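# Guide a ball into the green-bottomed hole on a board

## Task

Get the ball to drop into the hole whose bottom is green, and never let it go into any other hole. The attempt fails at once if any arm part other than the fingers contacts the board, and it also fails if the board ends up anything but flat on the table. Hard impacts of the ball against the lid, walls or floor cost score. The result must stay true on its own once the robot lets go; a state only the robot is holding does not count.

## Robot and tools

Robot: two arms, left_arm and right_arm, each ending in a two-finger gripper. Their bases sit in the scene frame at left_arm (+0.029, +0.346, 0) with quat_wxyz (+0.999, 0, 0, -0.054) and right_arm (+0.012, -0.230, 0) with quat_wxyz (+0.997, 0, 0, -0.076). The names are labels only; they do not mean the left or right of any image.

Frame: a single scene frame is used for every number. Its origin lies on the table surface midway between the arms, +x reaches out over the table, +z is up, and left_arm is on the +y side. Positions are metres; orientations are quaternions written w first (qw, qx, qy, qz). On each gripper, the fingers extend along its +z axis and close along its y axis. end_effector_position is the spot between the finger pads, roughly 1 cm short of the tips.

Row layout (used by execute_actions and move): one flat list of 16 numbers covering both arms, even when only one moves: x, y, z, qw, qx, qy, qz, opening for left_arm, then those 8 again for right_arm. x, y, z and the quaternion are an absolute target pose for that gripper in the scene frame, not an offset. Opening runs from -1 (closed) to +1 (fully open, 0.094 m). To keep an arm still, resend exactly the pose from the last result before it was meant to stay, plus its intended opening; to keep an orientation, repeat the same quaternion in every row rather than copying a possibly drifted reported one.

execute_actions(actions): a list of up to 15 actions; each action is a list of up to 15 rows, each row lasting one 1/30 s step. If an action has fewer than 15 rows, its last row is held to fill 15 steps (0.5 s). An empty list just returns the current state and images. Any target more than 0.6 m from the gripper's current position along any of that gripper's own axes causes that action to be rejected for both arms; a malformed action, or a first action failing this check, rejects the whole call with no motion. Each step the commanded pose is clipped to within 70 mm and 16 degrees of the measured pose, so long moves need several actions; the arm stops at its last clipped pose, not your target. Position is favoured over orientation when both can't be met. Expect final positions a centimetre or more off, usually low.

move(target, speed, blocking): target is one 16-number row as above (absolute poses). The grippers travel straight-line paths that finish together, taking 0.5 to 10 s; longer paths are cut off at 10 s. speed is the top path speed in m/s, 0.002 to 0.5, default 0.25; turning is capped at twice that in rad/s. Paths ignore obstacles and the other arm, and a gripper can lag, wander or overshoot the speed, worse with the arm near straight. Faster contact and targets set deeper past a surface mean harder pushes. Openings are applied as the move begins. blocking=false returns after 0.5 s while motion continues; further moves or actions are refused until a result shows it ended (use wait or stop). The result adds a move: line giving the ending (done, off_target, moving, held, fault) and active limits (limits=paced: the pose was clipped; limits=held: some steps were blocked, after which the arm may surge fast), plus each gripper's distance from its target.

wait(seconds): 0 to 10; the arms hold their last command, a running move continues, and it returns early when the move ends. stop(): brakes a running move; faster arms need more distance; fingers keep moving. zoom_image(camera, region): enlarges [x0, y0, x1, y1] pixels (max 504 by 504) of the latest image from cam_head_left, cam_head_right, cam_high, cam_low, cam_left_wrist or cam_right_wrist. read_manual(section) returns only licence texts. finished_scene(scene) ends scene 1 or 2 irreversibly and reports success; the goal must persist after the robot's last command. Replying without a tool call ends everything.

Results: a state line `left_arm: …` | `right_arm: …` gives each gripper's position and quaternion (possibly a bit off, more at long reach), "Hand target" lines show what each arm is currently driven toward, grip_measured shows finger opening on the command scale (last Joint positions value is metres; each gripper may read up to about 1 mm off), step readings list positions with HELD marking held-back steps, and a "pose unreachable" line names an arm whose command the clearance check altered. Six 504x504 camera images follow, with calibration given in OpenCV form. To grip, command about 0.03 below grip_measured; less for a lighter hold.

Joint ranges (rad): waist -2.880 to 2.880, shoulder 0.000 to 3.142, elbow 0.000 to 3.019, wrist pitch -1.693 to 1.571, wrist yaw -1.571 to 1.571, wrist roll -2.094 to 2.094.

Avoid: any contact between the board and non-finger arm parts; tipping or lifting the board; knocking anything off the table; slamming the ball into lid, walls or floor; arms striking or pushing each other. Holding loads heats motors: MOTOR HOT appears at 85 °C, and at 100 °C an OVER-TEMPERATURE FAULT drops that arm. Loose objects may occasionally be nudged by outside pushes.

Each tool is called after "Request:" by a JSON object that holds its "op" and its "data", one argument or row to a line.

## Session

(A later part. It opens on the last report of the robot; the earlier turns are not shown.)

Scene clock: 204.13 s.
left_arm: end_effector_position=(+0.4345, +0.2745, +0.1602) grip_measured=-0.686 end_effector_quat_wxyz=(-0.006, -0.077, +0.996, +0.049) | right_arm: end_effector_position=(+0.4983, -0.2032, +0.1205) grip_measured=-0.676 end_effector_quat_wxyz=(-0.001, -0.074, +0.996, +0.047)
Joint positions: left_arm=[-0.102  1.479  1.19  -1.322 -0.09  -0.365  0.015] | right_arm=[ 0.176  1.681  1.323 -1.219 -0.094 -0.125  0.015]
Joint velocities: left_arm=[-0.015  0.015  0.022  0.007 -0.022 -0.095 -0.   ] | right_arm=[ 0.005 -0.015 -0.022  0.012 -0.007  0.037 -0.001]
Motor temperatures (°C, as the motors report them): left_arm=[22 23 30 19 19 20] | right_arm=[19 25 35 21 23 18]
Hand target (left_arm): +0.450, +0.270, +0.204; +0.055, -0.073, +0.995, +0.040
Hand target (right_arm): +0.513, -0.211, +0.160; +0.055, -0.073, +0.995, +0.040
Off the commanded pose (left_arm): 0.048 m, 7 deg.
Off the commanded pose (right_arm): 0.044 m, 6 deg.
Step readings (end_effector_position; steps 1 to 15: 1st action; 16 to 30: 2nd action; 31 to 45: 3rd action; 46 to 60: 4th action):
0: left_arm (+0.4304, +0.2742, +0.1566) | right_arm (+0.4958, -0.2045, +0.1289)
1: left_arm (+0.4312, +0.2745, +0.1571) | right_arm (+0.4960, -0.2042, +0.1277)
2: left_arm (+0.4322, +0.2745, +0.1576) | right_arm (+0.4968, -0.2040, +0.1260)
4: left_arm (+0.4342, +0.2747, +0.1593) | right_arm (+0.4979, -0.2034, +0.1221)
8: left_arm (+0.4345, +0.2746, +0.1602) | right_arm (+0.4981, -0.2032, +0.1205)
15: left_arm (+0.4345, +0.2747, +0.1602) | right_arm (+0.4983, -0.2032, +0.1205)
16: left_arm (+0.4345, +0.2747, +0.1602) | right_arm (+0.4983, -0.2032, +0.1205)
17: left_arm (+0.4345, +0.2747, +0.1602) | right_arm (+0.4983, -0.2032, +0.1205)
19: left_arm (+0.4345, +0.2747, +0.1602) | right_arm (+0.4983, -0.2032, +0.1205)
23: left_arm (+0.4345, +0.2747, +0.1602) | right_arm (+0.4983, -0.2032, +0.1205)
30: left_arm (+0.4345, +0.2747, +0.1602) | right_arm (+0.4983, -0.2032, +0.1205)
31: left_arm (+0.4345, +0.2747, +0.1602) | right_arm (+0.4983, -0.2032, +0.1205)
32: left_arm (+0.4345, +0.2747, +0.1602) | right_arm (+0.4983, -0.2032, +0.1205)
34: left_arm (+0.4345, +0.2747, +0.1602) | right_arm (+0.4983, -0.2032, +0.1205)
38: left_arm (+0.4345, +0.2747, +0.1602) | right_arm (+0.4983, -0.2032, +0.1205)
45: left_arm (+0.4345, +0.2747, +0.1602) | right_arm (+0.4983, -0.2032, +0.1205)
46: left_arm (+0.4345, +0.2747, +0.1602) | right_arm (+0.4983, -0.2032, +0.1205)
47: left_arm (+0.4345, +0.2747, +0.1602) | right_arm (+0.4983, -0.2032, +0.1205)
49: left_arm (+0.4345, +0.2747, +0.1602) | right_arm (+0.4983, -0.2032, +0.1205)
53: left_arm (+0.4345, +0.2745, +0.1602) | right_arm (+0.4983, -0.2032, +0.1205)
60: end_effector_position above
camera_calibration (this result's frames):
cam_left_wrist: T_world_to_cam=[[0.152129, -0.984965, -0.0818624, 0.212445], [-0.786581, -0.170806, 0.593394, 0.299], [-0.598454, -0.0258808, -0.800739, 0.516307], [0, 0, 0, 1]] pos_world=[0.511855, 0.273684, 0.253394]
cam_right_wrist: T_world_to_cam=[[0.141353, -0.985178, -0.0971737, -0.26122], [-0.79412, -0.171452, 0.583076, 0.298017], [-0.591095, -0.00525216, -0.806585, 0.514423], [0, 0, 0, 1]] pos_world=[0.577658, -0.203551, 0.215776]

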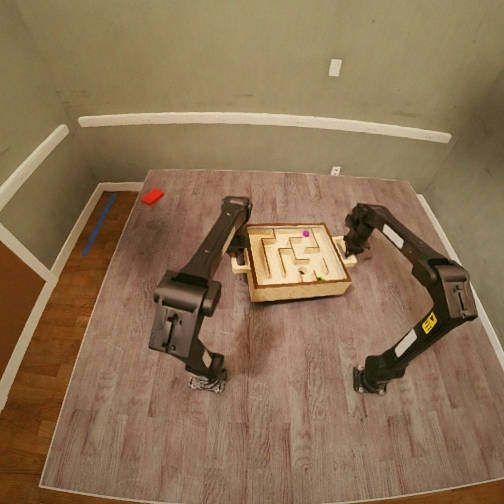

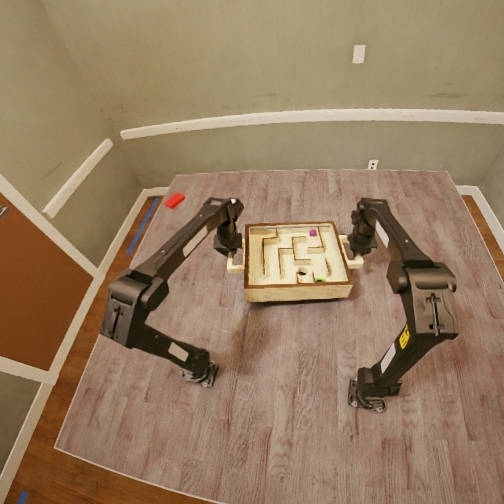

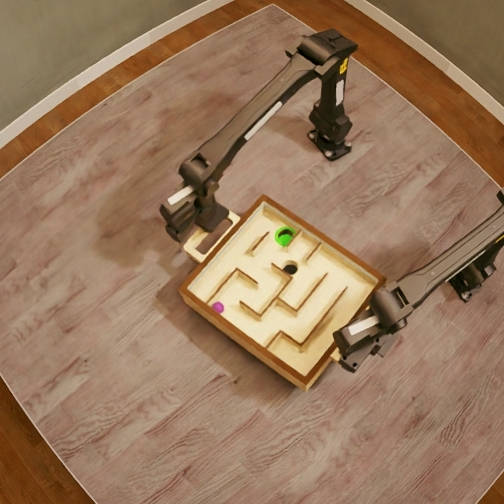

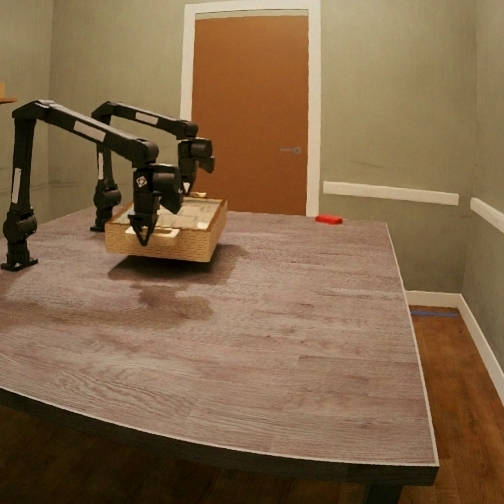

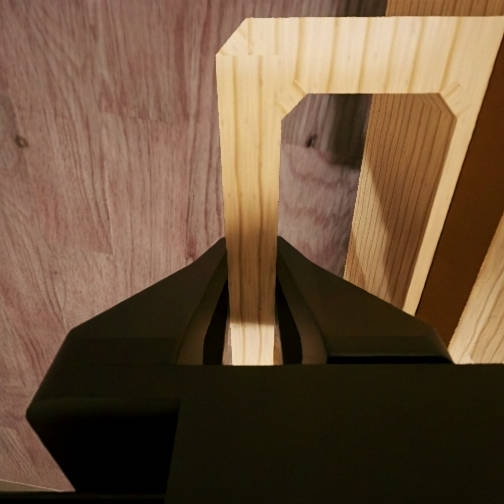

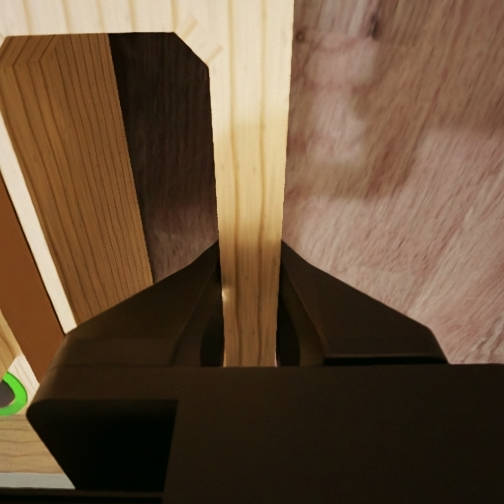

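Request:
{"op": "execute_actions", "data": {
  "actions": [
    [[0.455,0.27,0.198,0.095,-0.073,0.996,0.02,-1,0.515,-0.21,0.175,0.095,-0.073,0.996,0.02,-1]],
    [[0.455,0.27,0.198,0.095,-0.073,0.996,0.02,-1,0.515,-0.21,0.175,0.095,-0.073,0.996,0.02,-1]],
    [[0.455,0.27,0.198,0.095,-0.073,0.996,0.02,-1,0.515,-0.21,0.175,0.095,-0.073,0.996,0.02,-1]],
    [[0.455,0.27,0.198,0.095,-0.073,0.996,0.02,-1,0.515,-0.21,0.175,0.095,-0.073,0.996,0.02,-1]]
  ]
}}

Request:
{"op": "zoom_image", "data": {
  "camera": "cam_high",
  "region": [150,190,390,410]
}}

Scene clock: 211.13 s.
left_arm: end_effector_position=(+0.4393, +0.2713, +0.1574) grip_measured=-0.686 end_effector_quat_wxyz=(+0.036, -0.072, +0.996, +0.031) | right_arm: end_effector_position=(+0.4986, -0.2086, +0.1327) grip_measured=-0.676 end_effector_quat_wxyz=(+0.037, -0.068, +0.997, +0.028)
Joint positions: left_arm=[-0.102  1.437  1.138 -1.22  -0.079 -0.353  0.015] | right_arm=[ 0.177  1.624  1.284 -1.16  -0.06  -0.109  0.015]
Joint velocities: left_arm=[-0.005 -0.005  0.002  0.012 -0.007 -0.051 -0.001] | right_arm=[ 0.005 -0.015  0.002 -0.012 -0.051  0.022 -0.001]
Motor temperatures (°C, as the motors report them): left_arm=[22 23 30 19 19 20] | right_arm=[19 25 34 21 23 18]
Hand target (left_arm): +0.454, +0.270, +0.197; +0.095, -0.073, +0.993, +0.020
Hand target (right_arm): +0.512, -0.210, +0.175; +0.094, -0.073, +0.993, +0.020
Off the commanded pose (left_arm): 0.043 m, 7 deg.
Off the commanded pose (right_arm): 0.045 m, 7 deg.
Step readings (end_effector_position; steps 1 to 15: 1st action; 16 to 30: 2nd action; 31 to 45: 3rd action; 46 to 60: 4th action):
0: left_arm (+0.4345, +0.2745, +0.1602) | right_arm (+0.4983, -0.2032, +0.1205)
1: left_arm (+0.4357, +0.2738, +0.1594) | right_arm (+0.4987, -0.2045, +0.1202)
2: left_arm (+0.4381, +0.2729, +0.1576) | right_arm (+0.4991, -0.2057, +0.1197)
4: left_arm (+0.4387, +0.2724, +0.1544) | right_arm (+0.4987, -0.2068, +0.1219)
8: left_arm (+0.4385, +0.2714, +0.1547) | right_arm (+0.4979, -0.2084, +0.1307)
15: left_arm (+0.4393, +0.2713, +0.1574) | right_arm (+0.4986, -0.2086, +0.1327)
16: left_arm (+0.4393, +0.2713, +0.1574) | right_arm (+0.4986, -0.2086, +0.1327)
17: left_arm (+0.4393, +0.2713, +0.1574) | right_arm (+0.4986, -0.2086, +0.1327)
19: left_arm (+0.4393, +0.2713, +0.1574) | right_arm (+0.4986, -0.2086, +0.1327)
23: left_arm (+0.4393, +0.2713, +0.1574) | right_arm (+0.4986, -0.2086, +0.1327)
30: left_arm (+0.4393, +0.2713, +0.1574) | right_arm (+0.4986, -0.2086, +0.1327)
31: left_arm (+0.4393, +0.2713, +0.1574) | right_arm (+0.4986, -0.2086, +0.1327)
32: left_arm (+0.4393, +0.2713, +0.1574) | right_arm (+0.4986, -0.2086, +0.1327)
34: left_arm (+0.4393, +0.2713, +0.1574) | right_arm (+0.4986, -0.2086, +0.1327)
38: left_arm (+0.4393, +0.2713, +0.1574) | right_arm (+0.4986, -0.2086, +0.1327)
45: left_arm (+0.4393, +0.2713, +0.1574) | right_arm (+0.4986, -0.2086, +0.1327)
46: left_arm (+0.4393, +0.2713, +0.1574) | right_arm (+0.4986, -0.2086, +0.1327)
47: left_arm (+0.4393, +0.2713, +0.1574) | right_arm (+0.4986, -0.2086, +0.1327)
49: left_arm (+0.4393, +0.2713, +0.1574) | right_arm (+0.4986, -0.2086, +0.1327)
53: left_arm (+0.4393, +0.2713, +0.1574) | right_arm (+0.4986, -0.2086, +0.1327)
60: end_effector_position above
camera_calibration (this result's frames):
cam_left_wrist: T_world_to_cam=[[0.144912, -0.988665, -0.0392653, 0.205783], [-0.837105, -0.14366, 0.527842, 0.329092], [-0.5275, -0.0436213, -0.848434, 0.498074], [0, 0, 0, 1]] pos_world=[0.508398, 0.272454, 0.256954]
cam_right_wrist: T_world_to_cam=[[0.131826, -0.989763, -0.0546926, -0.267229], [-0.839265, -0.140801, 0.525175, 0.326835], [-0.5275, -0.02333, -0.849235, 0.494586], [0, 0, 0, 1]] pos_world=[0.570423, -0.206936, 0.233759]

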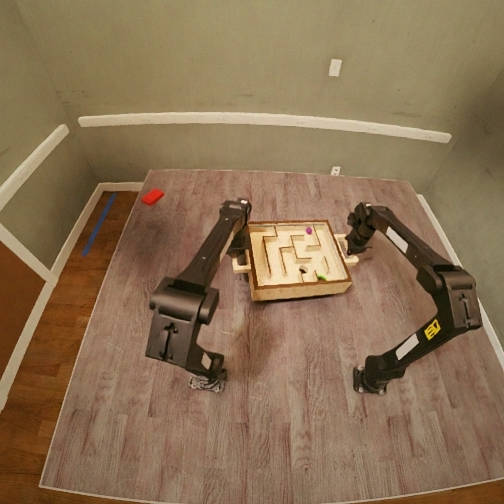

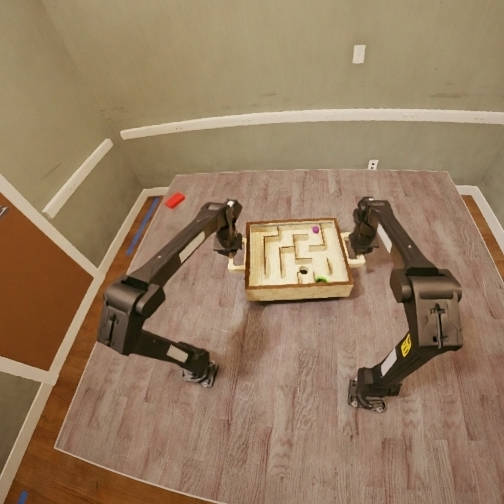

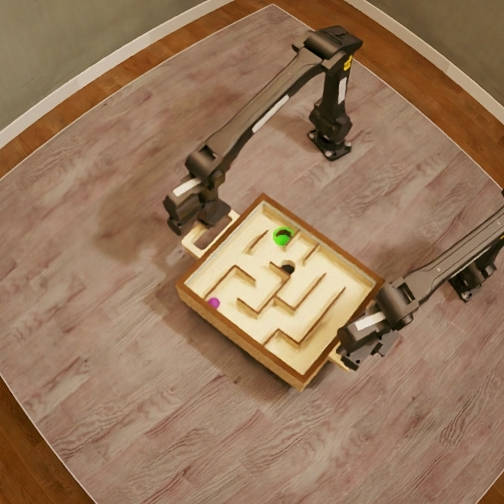

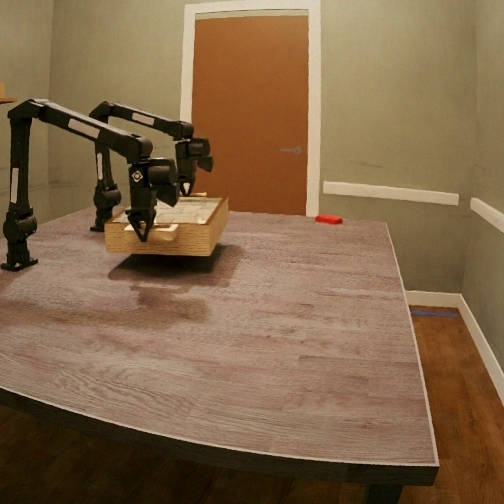

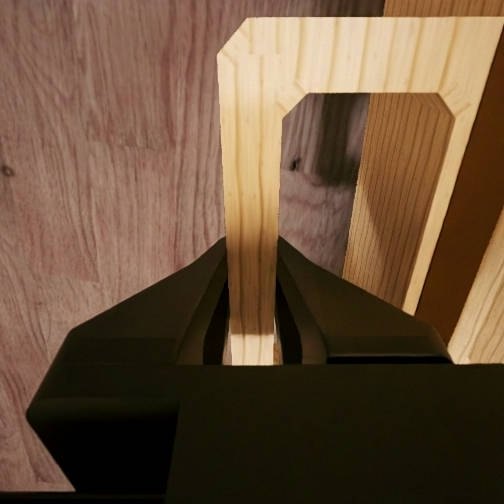

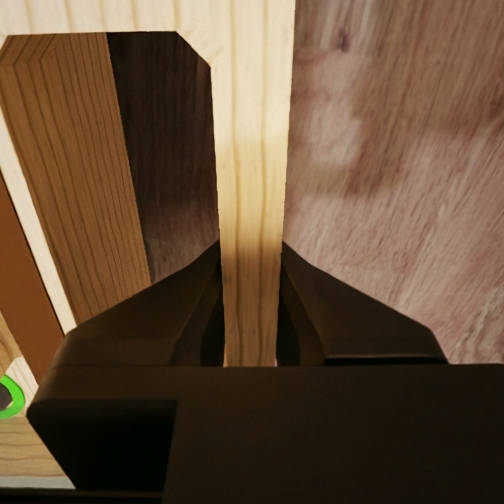

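Region (150, 190, 390, 410) of cam_high's 504x504 image, scaled by 2.100, with more detail than that image has; it fills the top 462 rows of this view, and the rest is white.

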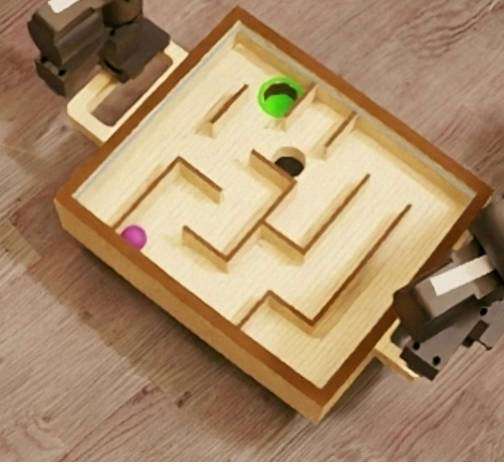

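Request:
{"op": "execute_actions", "data": {
  "actions": [
    [[0.455,0.268,0.18,0.095,-0.073,0.996,-0.005,-1,0.515,-0.212,0.187,0.095,-0.073,0.996,-0.005,-1]],
    [[0.455,0.268,0.18,0.095,-0.073,0.996,-0.005,-1,0.515,-0.212,0.187,0.095,-0.073,0.996,-0.005,-1]],
    [[0.455,0.268,0.18,0.095,-0.073,0.996,-0.005,-1,0.515,-0.212,0.187,0.095,-0.073,0.996,-0.005,-1]],
    [[0.455,0.268,0.18,0.095,-0.073,0.996,-0.005,-1,0.515,-0.212,0.187,0.095,-0.073,0.996,-0.005,-1]]
  ]
}}

Request:
{"op": "zoom_image", "data": {
  "camera": "cam_high",
  "region": [150,190,390,410]
}}

Scene clock: 218.17 s.
left_arm: end_effector_position=(+0.4361, +0.2671, +0.1410) grip_measured=-0.686 end_effector_quat_wxyz=(+0.038, -0.074, +0.996, +0.009) | right_arm: end_effector_position=(+0.4978, -0.2137, +0.1364) grip_measured=-0.676 end_effector_quat_wxyz=(+0.038, -0.069, +0.997, +0.004)
Joint positions: left_arm=[-0.097  1.435  1.091 -1.159 -0.039 -0.352  0.015] | right_arm=[ 0.183  1.615  1.284 -1.163 -0.012 -0.107  0.015]
Joint velocities: left_arm=[ 0.015  0.015 -0.002 -0.012 -0.051 -0.007 -0.001] | right_arm=[-0.024 -0.005 -0.002 -0.007  0.022  0.007 -0.   ]
Motor temperatures (°C, as the motors report them): left_arm=[22 23 29 19 19 20] | right_arm=[19 25 34 21 23 18]
Hand target (left_arm): +0.454, +0.268, +0.180; +0.095, -0.072, +0.993, -0.004
Hand target (right_arm): +0.512, -0.212, +0.187; +0.095, -0.073, +0.993, -0.004
Off the commanded pose (left_arm): 0.043 m, 7 deg.
Off the commanded pose (right_arm): 0.053 m, 7 deg.
Step readings (end_effector_position; steps 1 to 15: 1st action; 16 to 30: 2nd action; 31 to 45: 3rd action; 46 to 60: 4th action):
0: left_arm (+0.4393, +0.2713, +0.1574) | right_arm (+0.4986, -0.2086, +0.1327)
1: left_arm (+0.4393, +0.2696, +0.1558) | right_arm (+0.4987, -0.2102, +0.1325)
2: left_arm (+0.4398, +0.2682, +0.1532) | right_arm (+0.4987, -0.2118, +0.1328)
4: left_arm (+0.4378, +0.2672, +0.1459) | right_arm (+0.4987, -0.2133, +0.1352)
8: left_arm (+0.4353, +0.2669, +0.1410) | right_arm (+0.4978, -0.2137, +0.1362)
15: left_arm (+0.4361, +0.2671, +0.1410) | right_arm (+0.4978, -0.2137, +0.1364)
16: left_arm (+0.4361, +0.2671, +0.1410) | right_arm (+0.4978, -0.2137, +0.1364)
17: left_arm (+0.4361, +0.2671, +0.1410) | right_arm (+0.4978, -0.2137, +0.1364)
19: left_arm (+0.4361, +0.2671, +0.1410) | right_arm (+0.4978, -0.2137, +0.1364)
23: left_arm (+0.4361, +0.2671, +0.1410) | right_arm (+0.4978, -0.2137, +0.1364)
30: left_arm (+0.4361, +0.2671, +0.1410) | right_arm (+0.4978, -0.2137, +0.1364)
31: left_arm (+0.4361, +0.2671, +0.1410) | right_arm (+0.4978, -0.2137, +0.1364)
32: left_arm (+0.4361, +0.2671, +0.1410) | right_arm (+0.4978, -0.2137, +0.1364)
34: left_arm (+0.4361, +0.2671, +0.1410) | right_arm (+0.4978, -0.2137, +0.1364)
38: left_arm (+0.4361, +0.2671, +0.1410) | right_arm (+0.4978, -0.2137, +0.1364)
45: left_arm (+0.4361, +0.2671, +0.1410) | right_arm (+0.4978, -0.2137, +0.1364)
46: left_arm (+0.4361, +0.2671, +0.1410) | right_arm (+0.4978, -0.2137, +0.1364)
47: left_arm (+0.4361, +0.2671, +0.1410) | right_arm (+0.4978, -0.2137, +0.1364)
49: left_arm (+0.4361, +0.2671, +0.1410) | right_arm (+0.4978, -0.2137, +0.1364)
53: left_arm (+0.4361, +0.2671, +0.1410) | right_arm (+0.4978, -0.2137, +0.1364)
60: end_effector_position above
camera_calibration (this result's frames):
cam_left_wrist: T_world_to_cam=[[0.146816, -0.989156, 0.00385608, 0.194646], [-0.840954, -0.122765, 0.526996, 0.330653], [-0.520808, -0.0806144, -0.849859, 0.489384], [0, 0, 0, 1]] pos_world=[0.504362, 0.27258, 0.240904]
cam_right_wrist: T_world_to_cam=[[0.132309, -0.991186, -0.00673254, -0.279073], [-0.842489, -0.116033, 0.526069, 0.33023], [-0.522214, -0.0639314, -0.850415, 0.486034], [0, 0, 0, 1]] pos_world=[0.568953, -0.207222, 0.237728]

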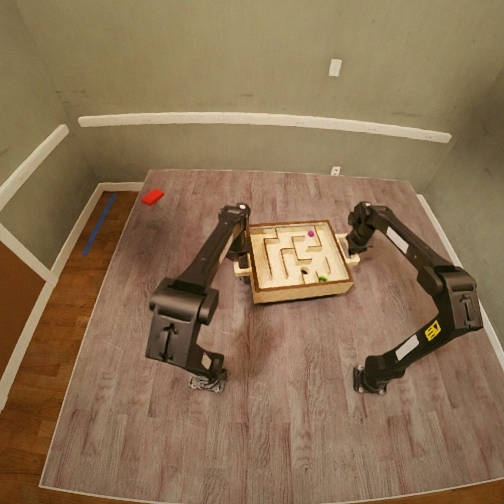

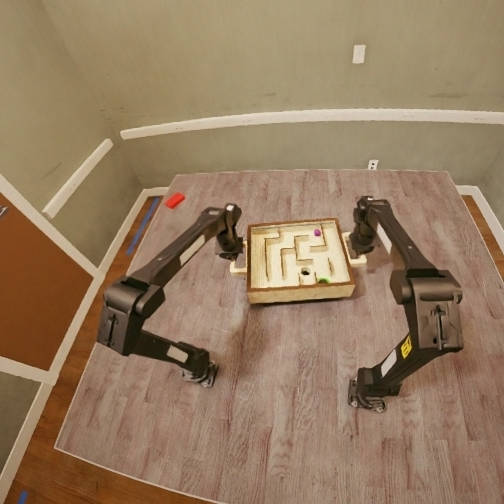

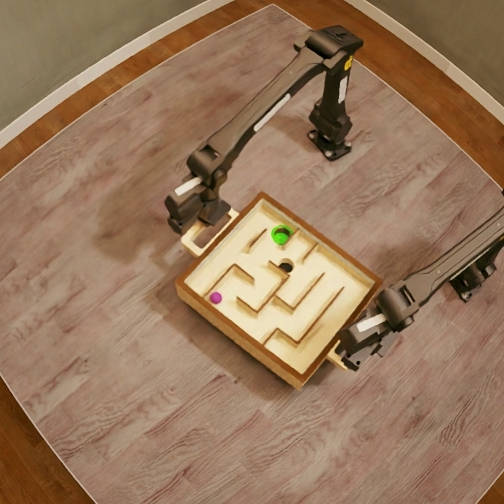

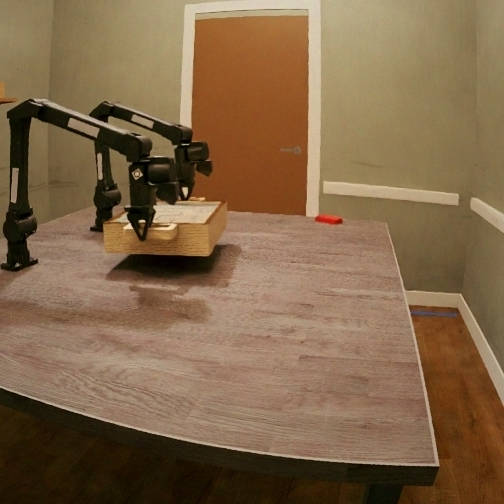

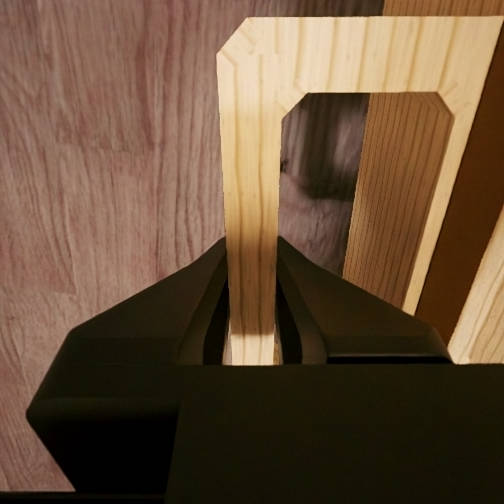

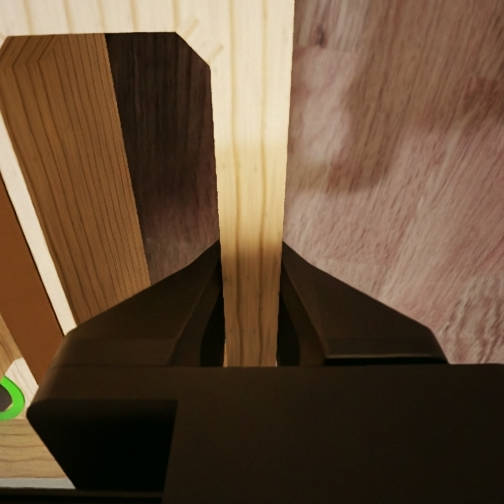

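Region (150, 190, 390, 410) of cam_high's 504x504 image, scaled by 2.100, with more detail than that image has; it fills the top 462 rows of this view, and the rest is white.

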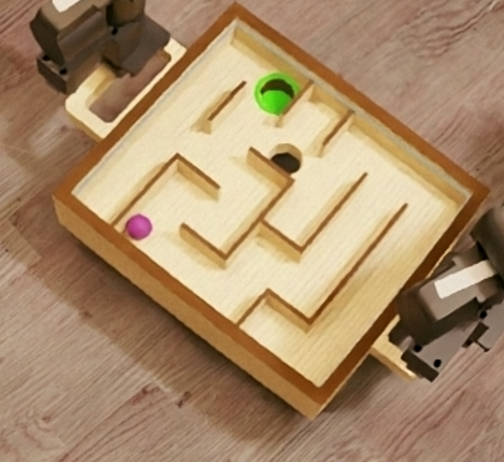

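Request:
{"op": "execute_actions", "data": {
  "actions": [
    [[0.455,0.268,0.174,0.105,-0.073,0.996,-0.02,-1,0.515,-0.213,0.195,0.105,-0.073,0.996,-0.02,-1]],
    [[0.455,0.268,0.174,0.105,-0.073,0.996,-0.02,-1,0.515,-0.213,0.195,0.105,-0.073,0.996,-0.02,-1]],
    [[0.455,0.268,0.174,0.105,-0.073,0.996,-0.02,-1,0.515,-0.213,0.195,0.105,-0.073,0.996,-0.02,-1]],
    [[0.455,0.268,0.174,0.105,-0.073,0.996,-0.02,-1,0.515,-0.213,0.195,0.105,-0.073,0.996,-0.02,-1]]
  ]
}}

Request:
{"op": "zoom_image", "data": {
  "camera": "cam_high",
  "region": [150,190,390,410]
}}

Scene clock: 225.30 s.
left_arm: end_effector_position=(+0.4358, +0.2664, +0.1319) grip_measured=-0.686 end_effector_quat_wxyz=(+0.044, -0.075, +0.996, -0.006) | right_arm: end_effector_position=(+0.4977, -0.2146, +0.1428) grip_measured=-0.676 end_effector_quat_wxyz=(+0.045, -0.071, +0.996, -0.011)
Joint positions: left_arm=[-0.088  1.432  1.062 -1.114 -0.013 -0.346  0.015] | right_arm=[ 0.192  1.601  1.284 -1.163  0.019 -0.102  0.015]
Joint velocities: left_arm=[ 0.005 -0.005  0.002 -0.002  0.051  0.022 -0.   ] | right_arm=[-0.015  0.005  0.027 -0.002 -0.037 -0.022 -0.002]
Motor temperatures (°C, as the motors report them): left_arm=[22 23 29 19 19 20] | right_arm=[19 25 35 21 23 18]
Hand target (left_arm): +0.454, +0.268, +0.173; +0.105, -0.072, +0.992, -0.019
Hand target (right_arm): +0.511, -0.213, +0.195; +0.105, -0.073, +0.992, -0.019
Off the commanded pose (left_arm): 0.046 m, 7 deg.
Off the commanded pose (right_arm): 0.055 m, 7 deg.
Step readings (end_effector_position; steps 1 to 15: 1st action; 16 to 30: 2nd action; 31 to 45: 3rd action; 46 to 60: 4th action):
0: left_arm (+0.4361, +0.2671, +0.1410) | right_arm (+0.4978, -0.2137, +0.1364)
1: left_arm (+0.4363, +0.2663, +0.1402) | right_arm (+0.4978, -0.2146, +0.1365)
2: left_arm (+0.4369, +0.2655, +0.1387) | right_arm (+0.4978, -0.2153, +0.1373)
4: left_arm (+0.4357, +0.2658, +0.1341) | right_arm (+0.4978, -0.2153, +0.1401)
8: left_arm (+0.4352, +0.2663, +0.1315) | right_arm (+0.4977, -0.2146, +0.1428)
15: left_arm (+0.4358, +0.2664, +0.1319) | right_arm (+0.4977, -0.2146, +0.1428)
16: left_arm (+0.4358, +0.2664, +0.1319) | right_arm (+0.4977, -0.2146, +0.1428)
17: left_arm (+0.4358, +0.2664, +0.1319) | right_arm (+0.4977, -0.2146, +0.1428)
19: left_arm (+0.4358, +0.2664, +0.1319) | right_arm (+0.4977, -0.2146, +0.1428)
23: left_arm (+0.4358, +0.2664, +0.1319) | right_arm (+0.4977, -0.2146, +0.1428)
30: left_arm (+0.4358, +0.2664, +0.1319) | right_arm (+0.4977, -0.2146, +0.1428)
31: left_arm (+0.4358, +0.2664, +0.1319) | right_arm (+0.4977, -0.2146, +0.1428)
32: left_arm (+0.4358, +0.2664, +0.1319) | right_arm (+0.4977, -0.2146, +0.1428)
34: left_arm (+0.4358, +0.2664, +0.1319) | right_arm (+0.4977, -0.2146, +0.1428)
38: left_arm (+0.4358, +0.2664, +0.1319) | right_arm (+0.4977, -0.2146, +0.1428)
45: left_arm (+0.4358, +0.2664, +0.1319) | right_arm (+0.4977, -0.2146, +0.1428)
46: left_arm (+0.4358, +0.2664, +0.1319) | right_arm (+0.4977, -0.2146, +0.1428)
47: left_arm (+0.4358, +0.2664, +0.1319) | right_arm (+0.4977, -0.2146, +0.1428)
49: left_arm (+0.4358, +0.2664, +0.1319) | right_arm (+0.4977, -0.2146, +0.1428)
53: left_arm (+0.4358, +0.2664, +0.1319) | right_arm (+0.4977, -0.2146, +0.1428)
60: end_effector_position above
camera_calibration (this result's frames):
cam_left_wrist: T_world_to_cam=[[0.147582, -0.988451, 0.0344015, 0.189491], [-0.847644, -0.108483, 0.519356, 0.335269], [-0.509626, -0.105808, -0.853865, 0.483787], [0, 0, 0, 1]] pos_world=[0.502774, 0.274862, 0.232446]
cam_right_wrist: T_world_to_cam=[[0.13426, -0.990652, 0.0241539, -0.285194], [-0.849976, -0.102595, 0.516734, 0.334633], [-0.509426, -0.0899068, -0.855805, 0.480201], [0, 0, 0, 1]] pos_world=[0.567347, -0.205023, 0.24493]

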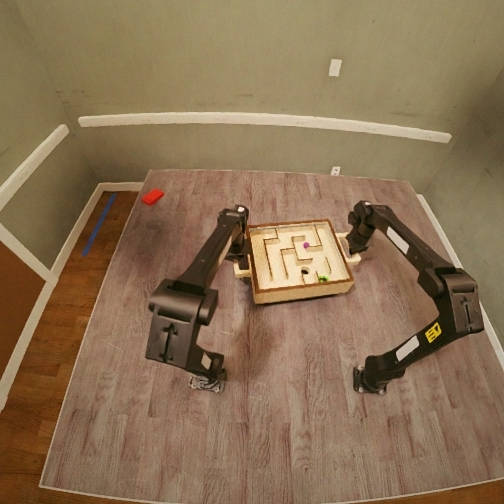

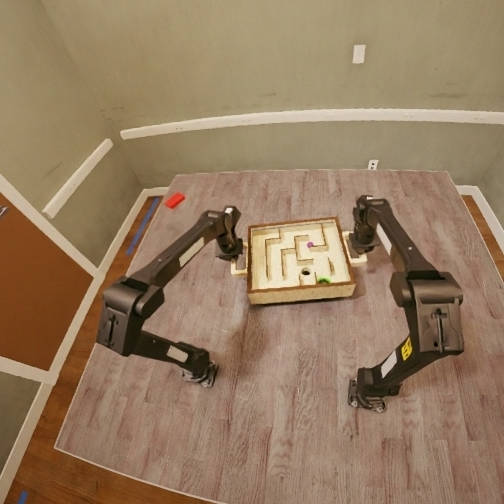

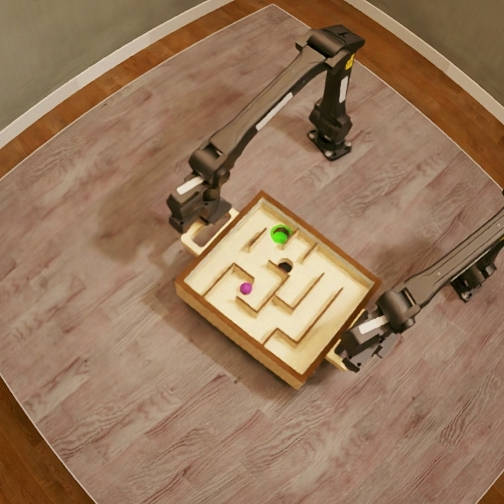

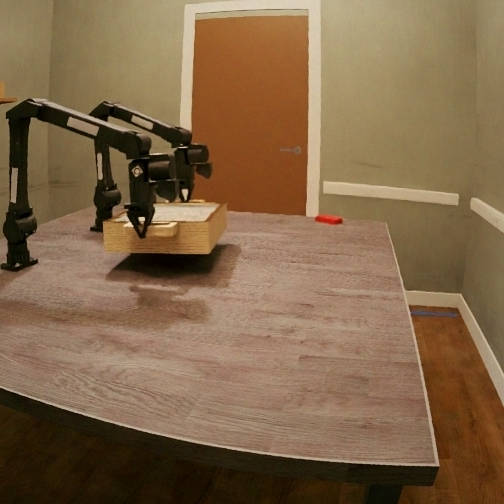

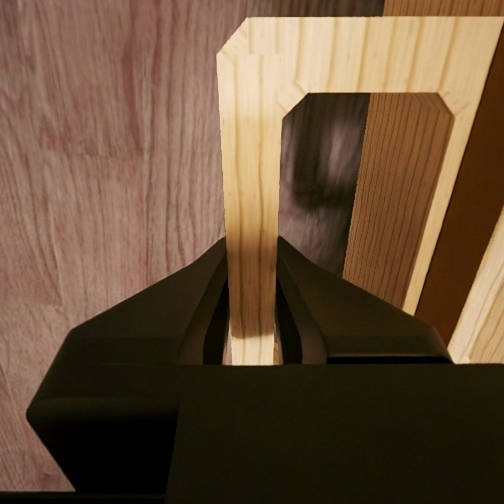

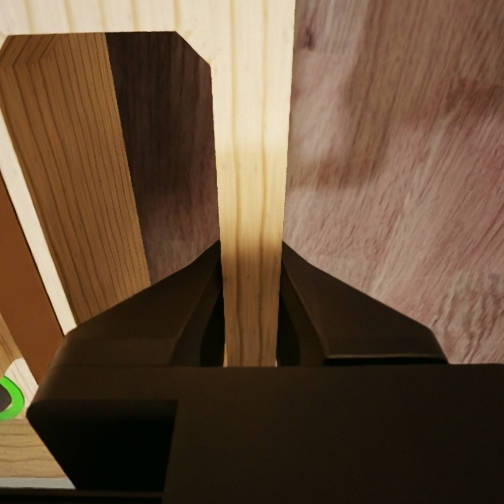

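Region (150, 190, 390, 410) of cam_high's 504x504 image, scaled by 2.100, with more detail than that image has; it fills the top 462 rows of this view, and the rest is white.

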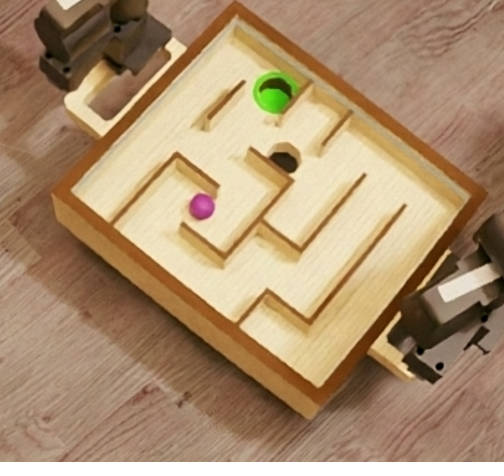

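Request:
{"op": "execute_actions", "data": {
  "actions": [
    [[0.455,0.268,0.17,0.085,-0.073,0.996,-0.032,-1,0.515,-0.213,0.203,0.085,-0.073,0.996,-0.032,-1]],
    [[0.455,0.268,0.17,0.085,-0.073,0.996,-0.032,-1,0.515,-0.213,0.203,0.085,-0.073,0.996,-0.032,-1]],
    [[0.455,0.268,0.17,0.085,-0.073,0.996,-0.032,-1,0.515,-0.213,0.203,0.085,-0.073,0.996,-0.032,-1]],
    [[0.455,0.268,0.17,0.085,-0.073,0.996,-0.032,-1,0.515,-0.213,0.203,0.085,-0.073,0.996,-0.032,-1]]
  ]
}}

Request:
{"op": "zoom_image", "data": {
  "camera": "cam_high",
  "region": [150,190,390,410]
}}

Scene clock: 234.27 s.
left_arm: end_effector_position=(+0.4347, +0.2671, +0.1318) grip_measured=-0.686 end_effector_quat_wxyz=(+0.038, -0.071, +0.997, -0.017) | right_arm: end_effector_position=(+0.4895, -0.2147, +0.1458) grip_measured=-0.676 end_effector_quat_wxyz=(+0.026, -0.065, +0.997, -0.020)
Joint positions: left_arm=[-0.075  1.432  1.062 -1.118  0.015 -0.326  0.015] | right_arm=[ 0.2    1.601  1.292 -1.21   0.038 -0.083  0.015]
Joint velocities: left_arm=[ 0.005  0.005 -0.002 -0.002  0.022  0.081 -0.   ] | right_arm=[-0.005 -0.005 -0.022 -0.017 -0.037 -0.022  0.   ]
Motor temperatures (°C, as the motors report them): left_arm=[22 23 29 19 19 20] | right_arm=[19 25 35 21 23 18]
Hand target (left_arm): +0.454, +0.268, +0.169; +0.085, -0.072, +0.993, -0.032
Hand target (right_arm): +0.510, -0.213, +0.203; +0.085, -0.073, +0.993, -0.032
Off the commanded pose (left_arm): 0.043 m, 6 deg.
Off the commanded pose (right_arm): 0.063 m, 7 deg.
Step readings (end_effector_position; steps 1 to 15: 1st action; 16 to 30: 2nd action; 31 to 45: 3rd action; 46 to 60: 4th action):
0: left_arm (+0.4358, +0.2664, +0.1319) | right_arm (+0.4977, -0.2146, +0.1428)
1: left_arm (+0.4356, +0.2654, +0.1319) | right_arm (+0.4967, -0.2157, +0.1431)
2: left_arm (+0.4355, +0.2649, +0.1319) | right_arm (+0.4944, -0.2164, +0.1436)
4: left_arm (+0.4348, +0.2654, +0.1318) | right_arm (+0.4906, -0.2163, +0.1450)
8: left_arm (+0.4346, +0.2667, +0.1318) | right_arm (+0.4895, -0.2151, +0.1456)
15: left_arm (+0.4347, +0.2671, +0.1318) | right_arm (+0.4895, -0.2147, +0.1458)
16: left_arm (+0.4347, +0.2671, +0.1318) | right_arm (+0.4895, -0.2147, +0.1458)
17: left_arm (+0.4347, +0.2671, +0.1318) | right_arm (+0.4895, -0.2147, +0.1458)
19: left_arm (+0.4347, +0.2671, +0.1318) | right_arm (+0.4895, -0.2147, +0.1458)
23: left_arm (+0.4347, +0.2671, +0.1318) | right_arm (+0.4895, -0.2147, +0.1458)
30: left_arm (+0.4347, +0.2671, +0.1318) | right_arm (+0.4895, -0.2147, +0.1458)
31: left_arm (+0.4347, +0.2671, +0.1318) | right_arm (+0.4895, -0.2147, +0.1458)
32: left_arm (+0.4347, +0.2671, +0.1318) | right_arm (+0.4895, -0.2147, +0.1458)
34: left_arm (+0.4347, +0.2671, +0.1318) | right_arm (+0.4895, -0.2147, +0.1458)
38: left_arm (+0.4347, +0.2671, +0.1318) | right_arm (+0.4895, -0.2147, +0.1458)
45: left_arm (+0.4347, +0.2671, +0.1318) | right_arm (+0.4895, -0.2147, +0.1458)
46: left_arm (+0.4347, +0.2671, +0.1318) | right_arm (+0.4895, -0.2147, +0.1458)
47: left_arm (+0.4347, +0.2671, +0.1318) | right_arm (+0.4895, -0.2147, +0.1458)
49: left_arm (+0.4347, +0.2671, +0.1318) | right_arm (+0.4895, -0.2147, +0.1458)
53: left_arm (+0.4347, +0.2671, +0.1318) | right_arm (+0.4895, -0.2147, +0.1458)
60: end_effector_position above
camera_calibration (this result's frames):
cam_left_wrist: T_world_to_cam=[[0.138284, -0.988772, 0.0566415, 0.191611], [-0.843558, -0.0876234, 0.529842, 0.325756], [-0.518929, -0.121049, -0.846203, 0.49034], [0, 0, 0, 1]] pos_world=[0.502749, 0.277359, 0.231475]
cam_right_wrist: T_world_to_cam=[[0.121946, -0.991755, 0.0393812, -0.280684], [-0.832259, -0.0805539, 0.548504, 0.317533], [-0.540809, -0.0996631, -0.83522, 0.488832], [0, 0, 0, 1]] pos_world=[0.562863, -0.204073, 0.245168]

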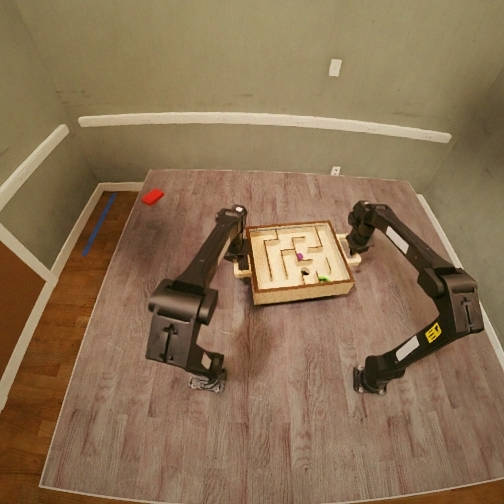

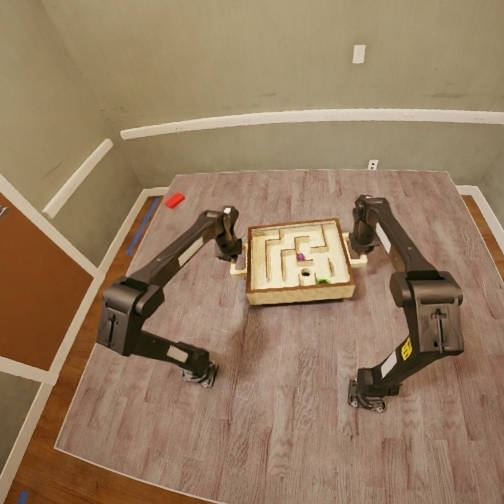

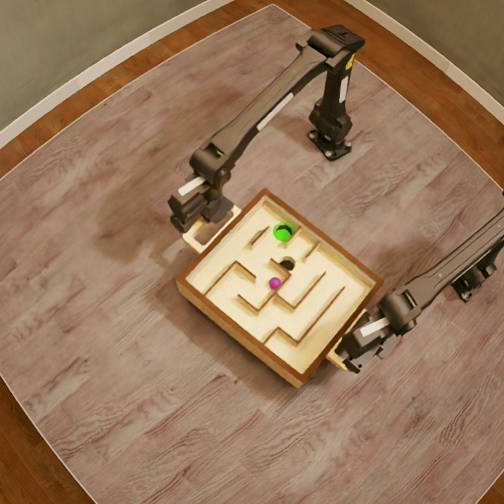

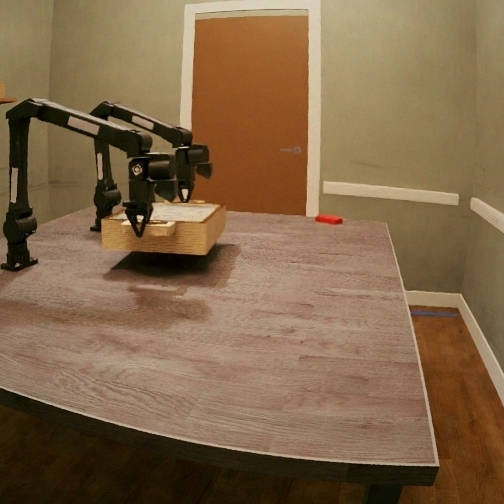

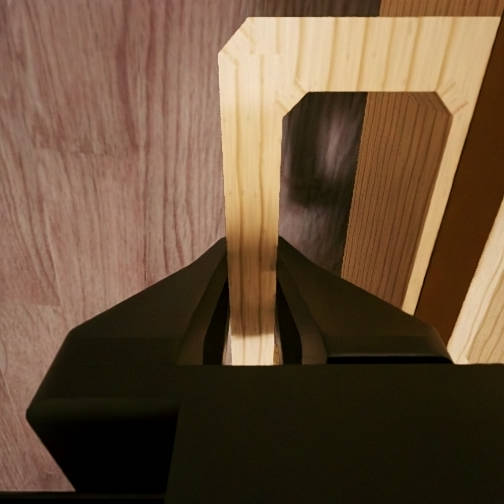

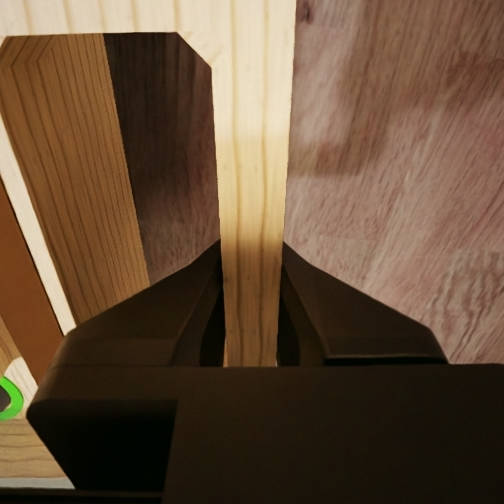

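Region (150, 190, 390, 410) of cam_high's 504x504 image, scaled by 2.100, with more detail than that image has; it fills the top 462 rows of this view, and the rest is white.

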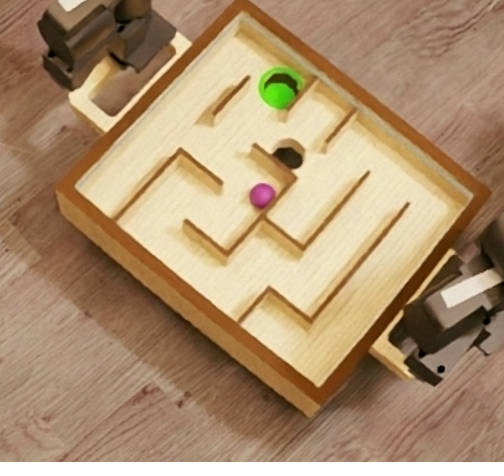

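Request:
{"op": "execute_actions", "data": {
  "actions": [
    [[0.455,0.27,0.2,0.085,-0.073,0.996,0.03,-1,0.515,-0.211,0.17,0.085,-0.073,0.996,0.03,-1]],
    [[0.455,0.27,0.2,0.085,-0.073,0.996,0.03,-1,0.515,-0.211,0.17,0.085,-0.073,0.996,0.03,-1]],
    [[0.455,0.27,0.2,0.085,-0.073,0.996,0.03,-1,0.515,-0.211,0.17,0.085,-0.073,0.996,0.03,-1]],
    [[0.455,0.27,0.2,0.085,-0.073,0.996,0.03,-1,0.515,-0.211,0.17,0.085,-0.073,0.996,0.03,-1]]
  ]
}}

Request:
{"op": "zoom_image", "data": {
  "camera": "cam_high",
  "region": [150,190,390,410]
}}

Scene clock: 245.03 s.
left_arm: end_effector_position=(+0.4312, +0.2736, +0.1533) grip_measured=-0.687 end_effector_quat_wxyz=(+0.034, -0.074, +0.996, +0.032) | right_arm: end_effector_position=(+0.4935, -0.2065, +0.1385) grip_measured=-0.676 end_effector_quat_wxyz=(+0.035, -0.069, +0.996, +0.032)
Joint positions: left_arm=[-0.101  1.421  1.111 -1.212 -0.08  -0.356  0.015] | right_arm=[ 0.179  1.609  1.281 -1.176 -0.067 -0.11   0.015]
Joint velocities: left_arm=[ 0.005 -0.005 -0.007 -0.017  0.051 -0.081 -0.   ] | right_arm=[-0.005 -0.005 -0.017  0.027 -0.022  0.051 -0.   ]
Motor temperatures (°C, as the motors report them): left_arm=[22 23 30 19 19 20] | right_arm=[19 25 36 21 23 18]
Hand target (left_arm): +0.453, +0.270, +0.199; +0.085, -0.073, +0.993, +0.029
Hand target (right_arm): +0.513, -0.211, +0.171; +0.085, -0.073, +0.993, +0.029
Off the commanded pose (left_arm): 0.053 m, 6 deg.
Off the commanded pose (right_arm): 0.038 m, 6 deg.
Step readings (end_effector_position; steps 1 to 15: 1st action; 16 to 30: 2nd action; 31 to 45: 3rd action; 46 to 60: 4th action):
0: left_arm (+0.4347, +0.2671, +0.1318) | right_arm (+0.4895, -0.2147, +0.1458)
1: left_arm (+0.4334, +0.2712, +0.1323) | right_arm (+0.4904, -0.2104, +0.1457)
2: left_arm (+0.4302, +0.2751, +0.1341) | right_arm (+0.4922, -0.2061, +0.1455)
4: left_arm (+0.4289, +0.2759, +0.1430) | right_arm (+0.4926, -0.2048, +0.1412)
8: left_arm (+0.4317, +0.2741, +0.1531) | right_arm (+0.4925, -0.2063, +0.1384)
15: left_arm (+0.4312, +0.2736, +0.1533) | right_arm (+0.4935, -0.2065, +0.1385)
16: left_arm (+0.4312, +0.2736, +0.1533) | right_arm (+0.4935, -0.2065, +0.1385)
17: left_arm (+0.4312, +0.2736, +0.1533) | right_arm (+0.4935, -0.2065, +0.1385)
19: left_arm (+0.4312, +0.2736, +0.1533) | right_arm (+0.4935, -0.2065, +0.1385)
23: left_arm (+0.4312, +0.2736, +0.1533) | right_arm (+0.4935, -0.2065, +0.1385)
30: left_arm (+0.4312, +0.2736, +0.1533) | right_arm (+0.4935, -0.2065, +0.1385)
31: left_arm (+0.4312, +0.2736, +0.1533) | right_arm (+0.4935, -0.2065, +0.1385)
32: left_arm (+0.4312, +0.2736, +0.1533) | right_arm (+0.4935, -0.2065, +0.1385)
34: left_arm (+0.4312, +0.2736, +0.1533) | right_arm (+0.4935, -0.2065, +0.1385)
38: left_arm (+0.4312, +0.2736, +0.1533) | right_arm (+0.4935, -0.2065, +0.1385)
45: left_arm (+0.4312, +0.2736, +0.1533) | right_arm (+0.4935, -0.2065, +0.1385)
46: left_arm (+0.4312, +0.2736, +0.1533) | right_arm (+0.4935, -0.2065, +0.1385)
47: left_arm (+0.4312, +0.2736, +0.1533) | right_arm (+0.4935, -0.2065, +0.1385)
49: left_arm (+0.4312, +0.2736, +0.1533) | right_arm (+0.4935, -0.2065, +0.1385)
53: left_arm (+0.4312, +0.2736, +0.1533) | right_arm (+0.4935, -0.2065, +0.1385)
60: end_effector_position above
camera_calibration (this result's frames):
cam_left_wrist: T_world_to_cam=[[0.148195, -0.988102, -0.0411412, 0.207848], [-0.834792, -0.14729, 0.530497, 0.324369], [-0.530245, -0.0442729, -0.846688, 0.491472], [0, 0, 0, 1]] pos_world=[0.500579, 0.27491, 0.252598]
cam_right_wrist: T_world_to_cam=[[0.134753, -0.9889, -0.0625999, -0.264319], [-0.836721, -0.147403, 0.527419, 0.316788], [-0.530792, -0.0186926, -0.847296, 0.499201], [0, 0, 0, 1]] pos_world=[0.565653, -0.205358, 0.239345]

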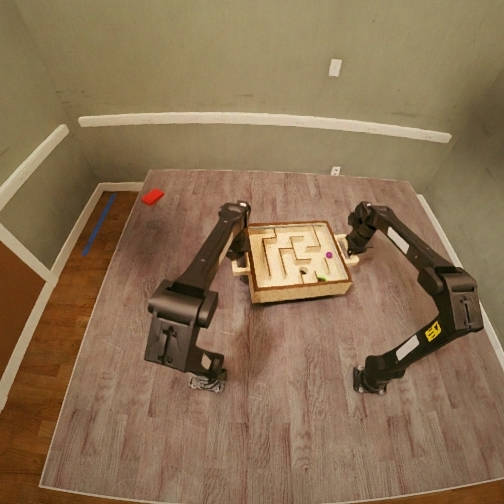

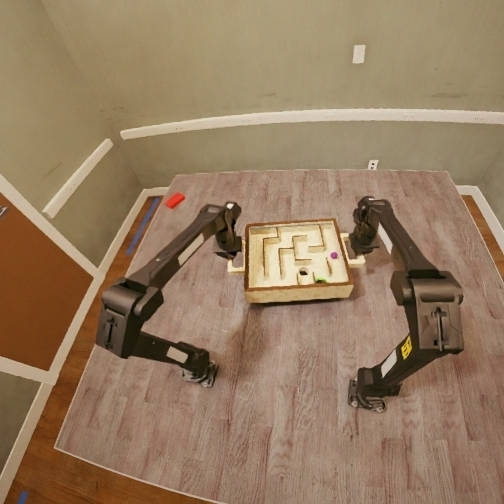

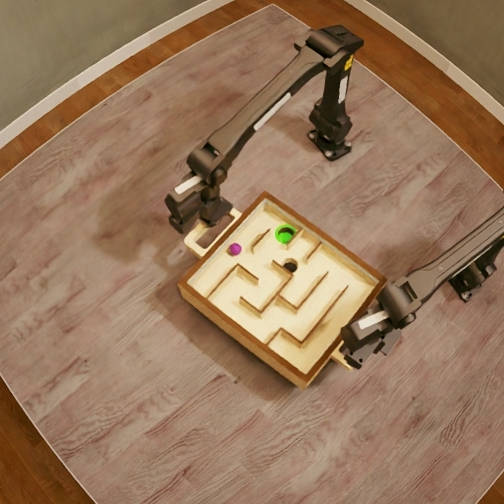

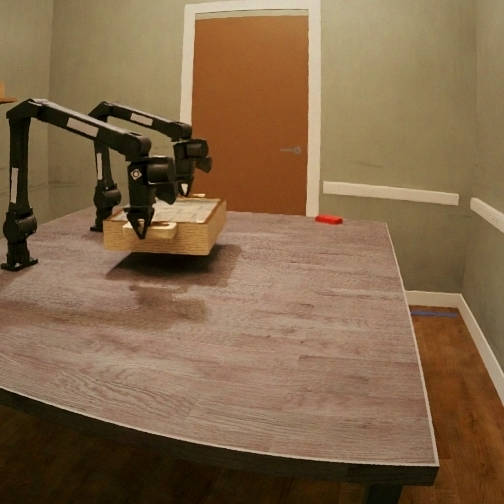

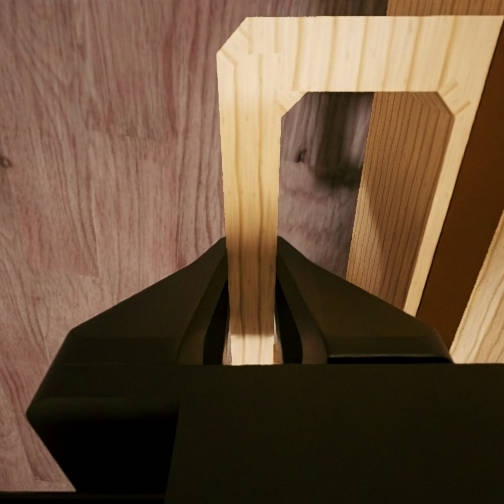

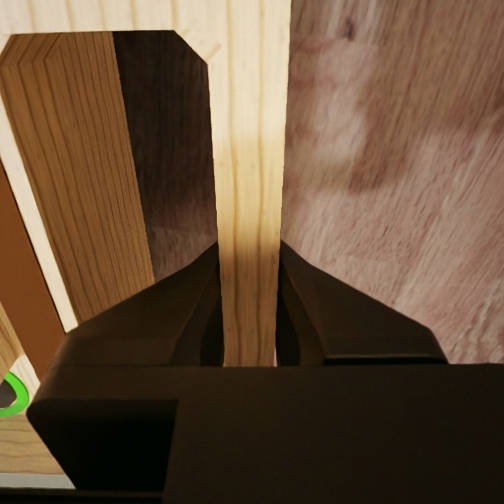

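Region (150, 190, 390, 410) of cam_high's 504x504 image, scaled by 2.100, with more detail than that image has; it fills the top 462 rows of this view, and the rest is white.

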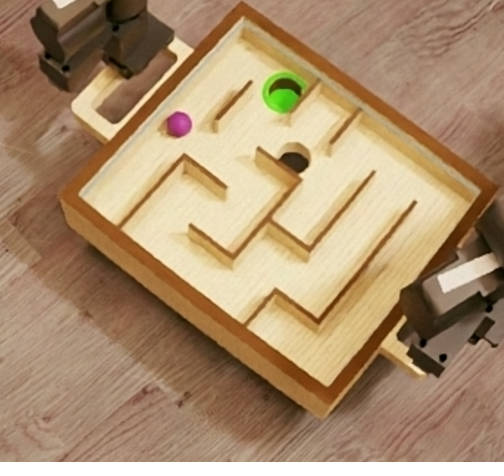

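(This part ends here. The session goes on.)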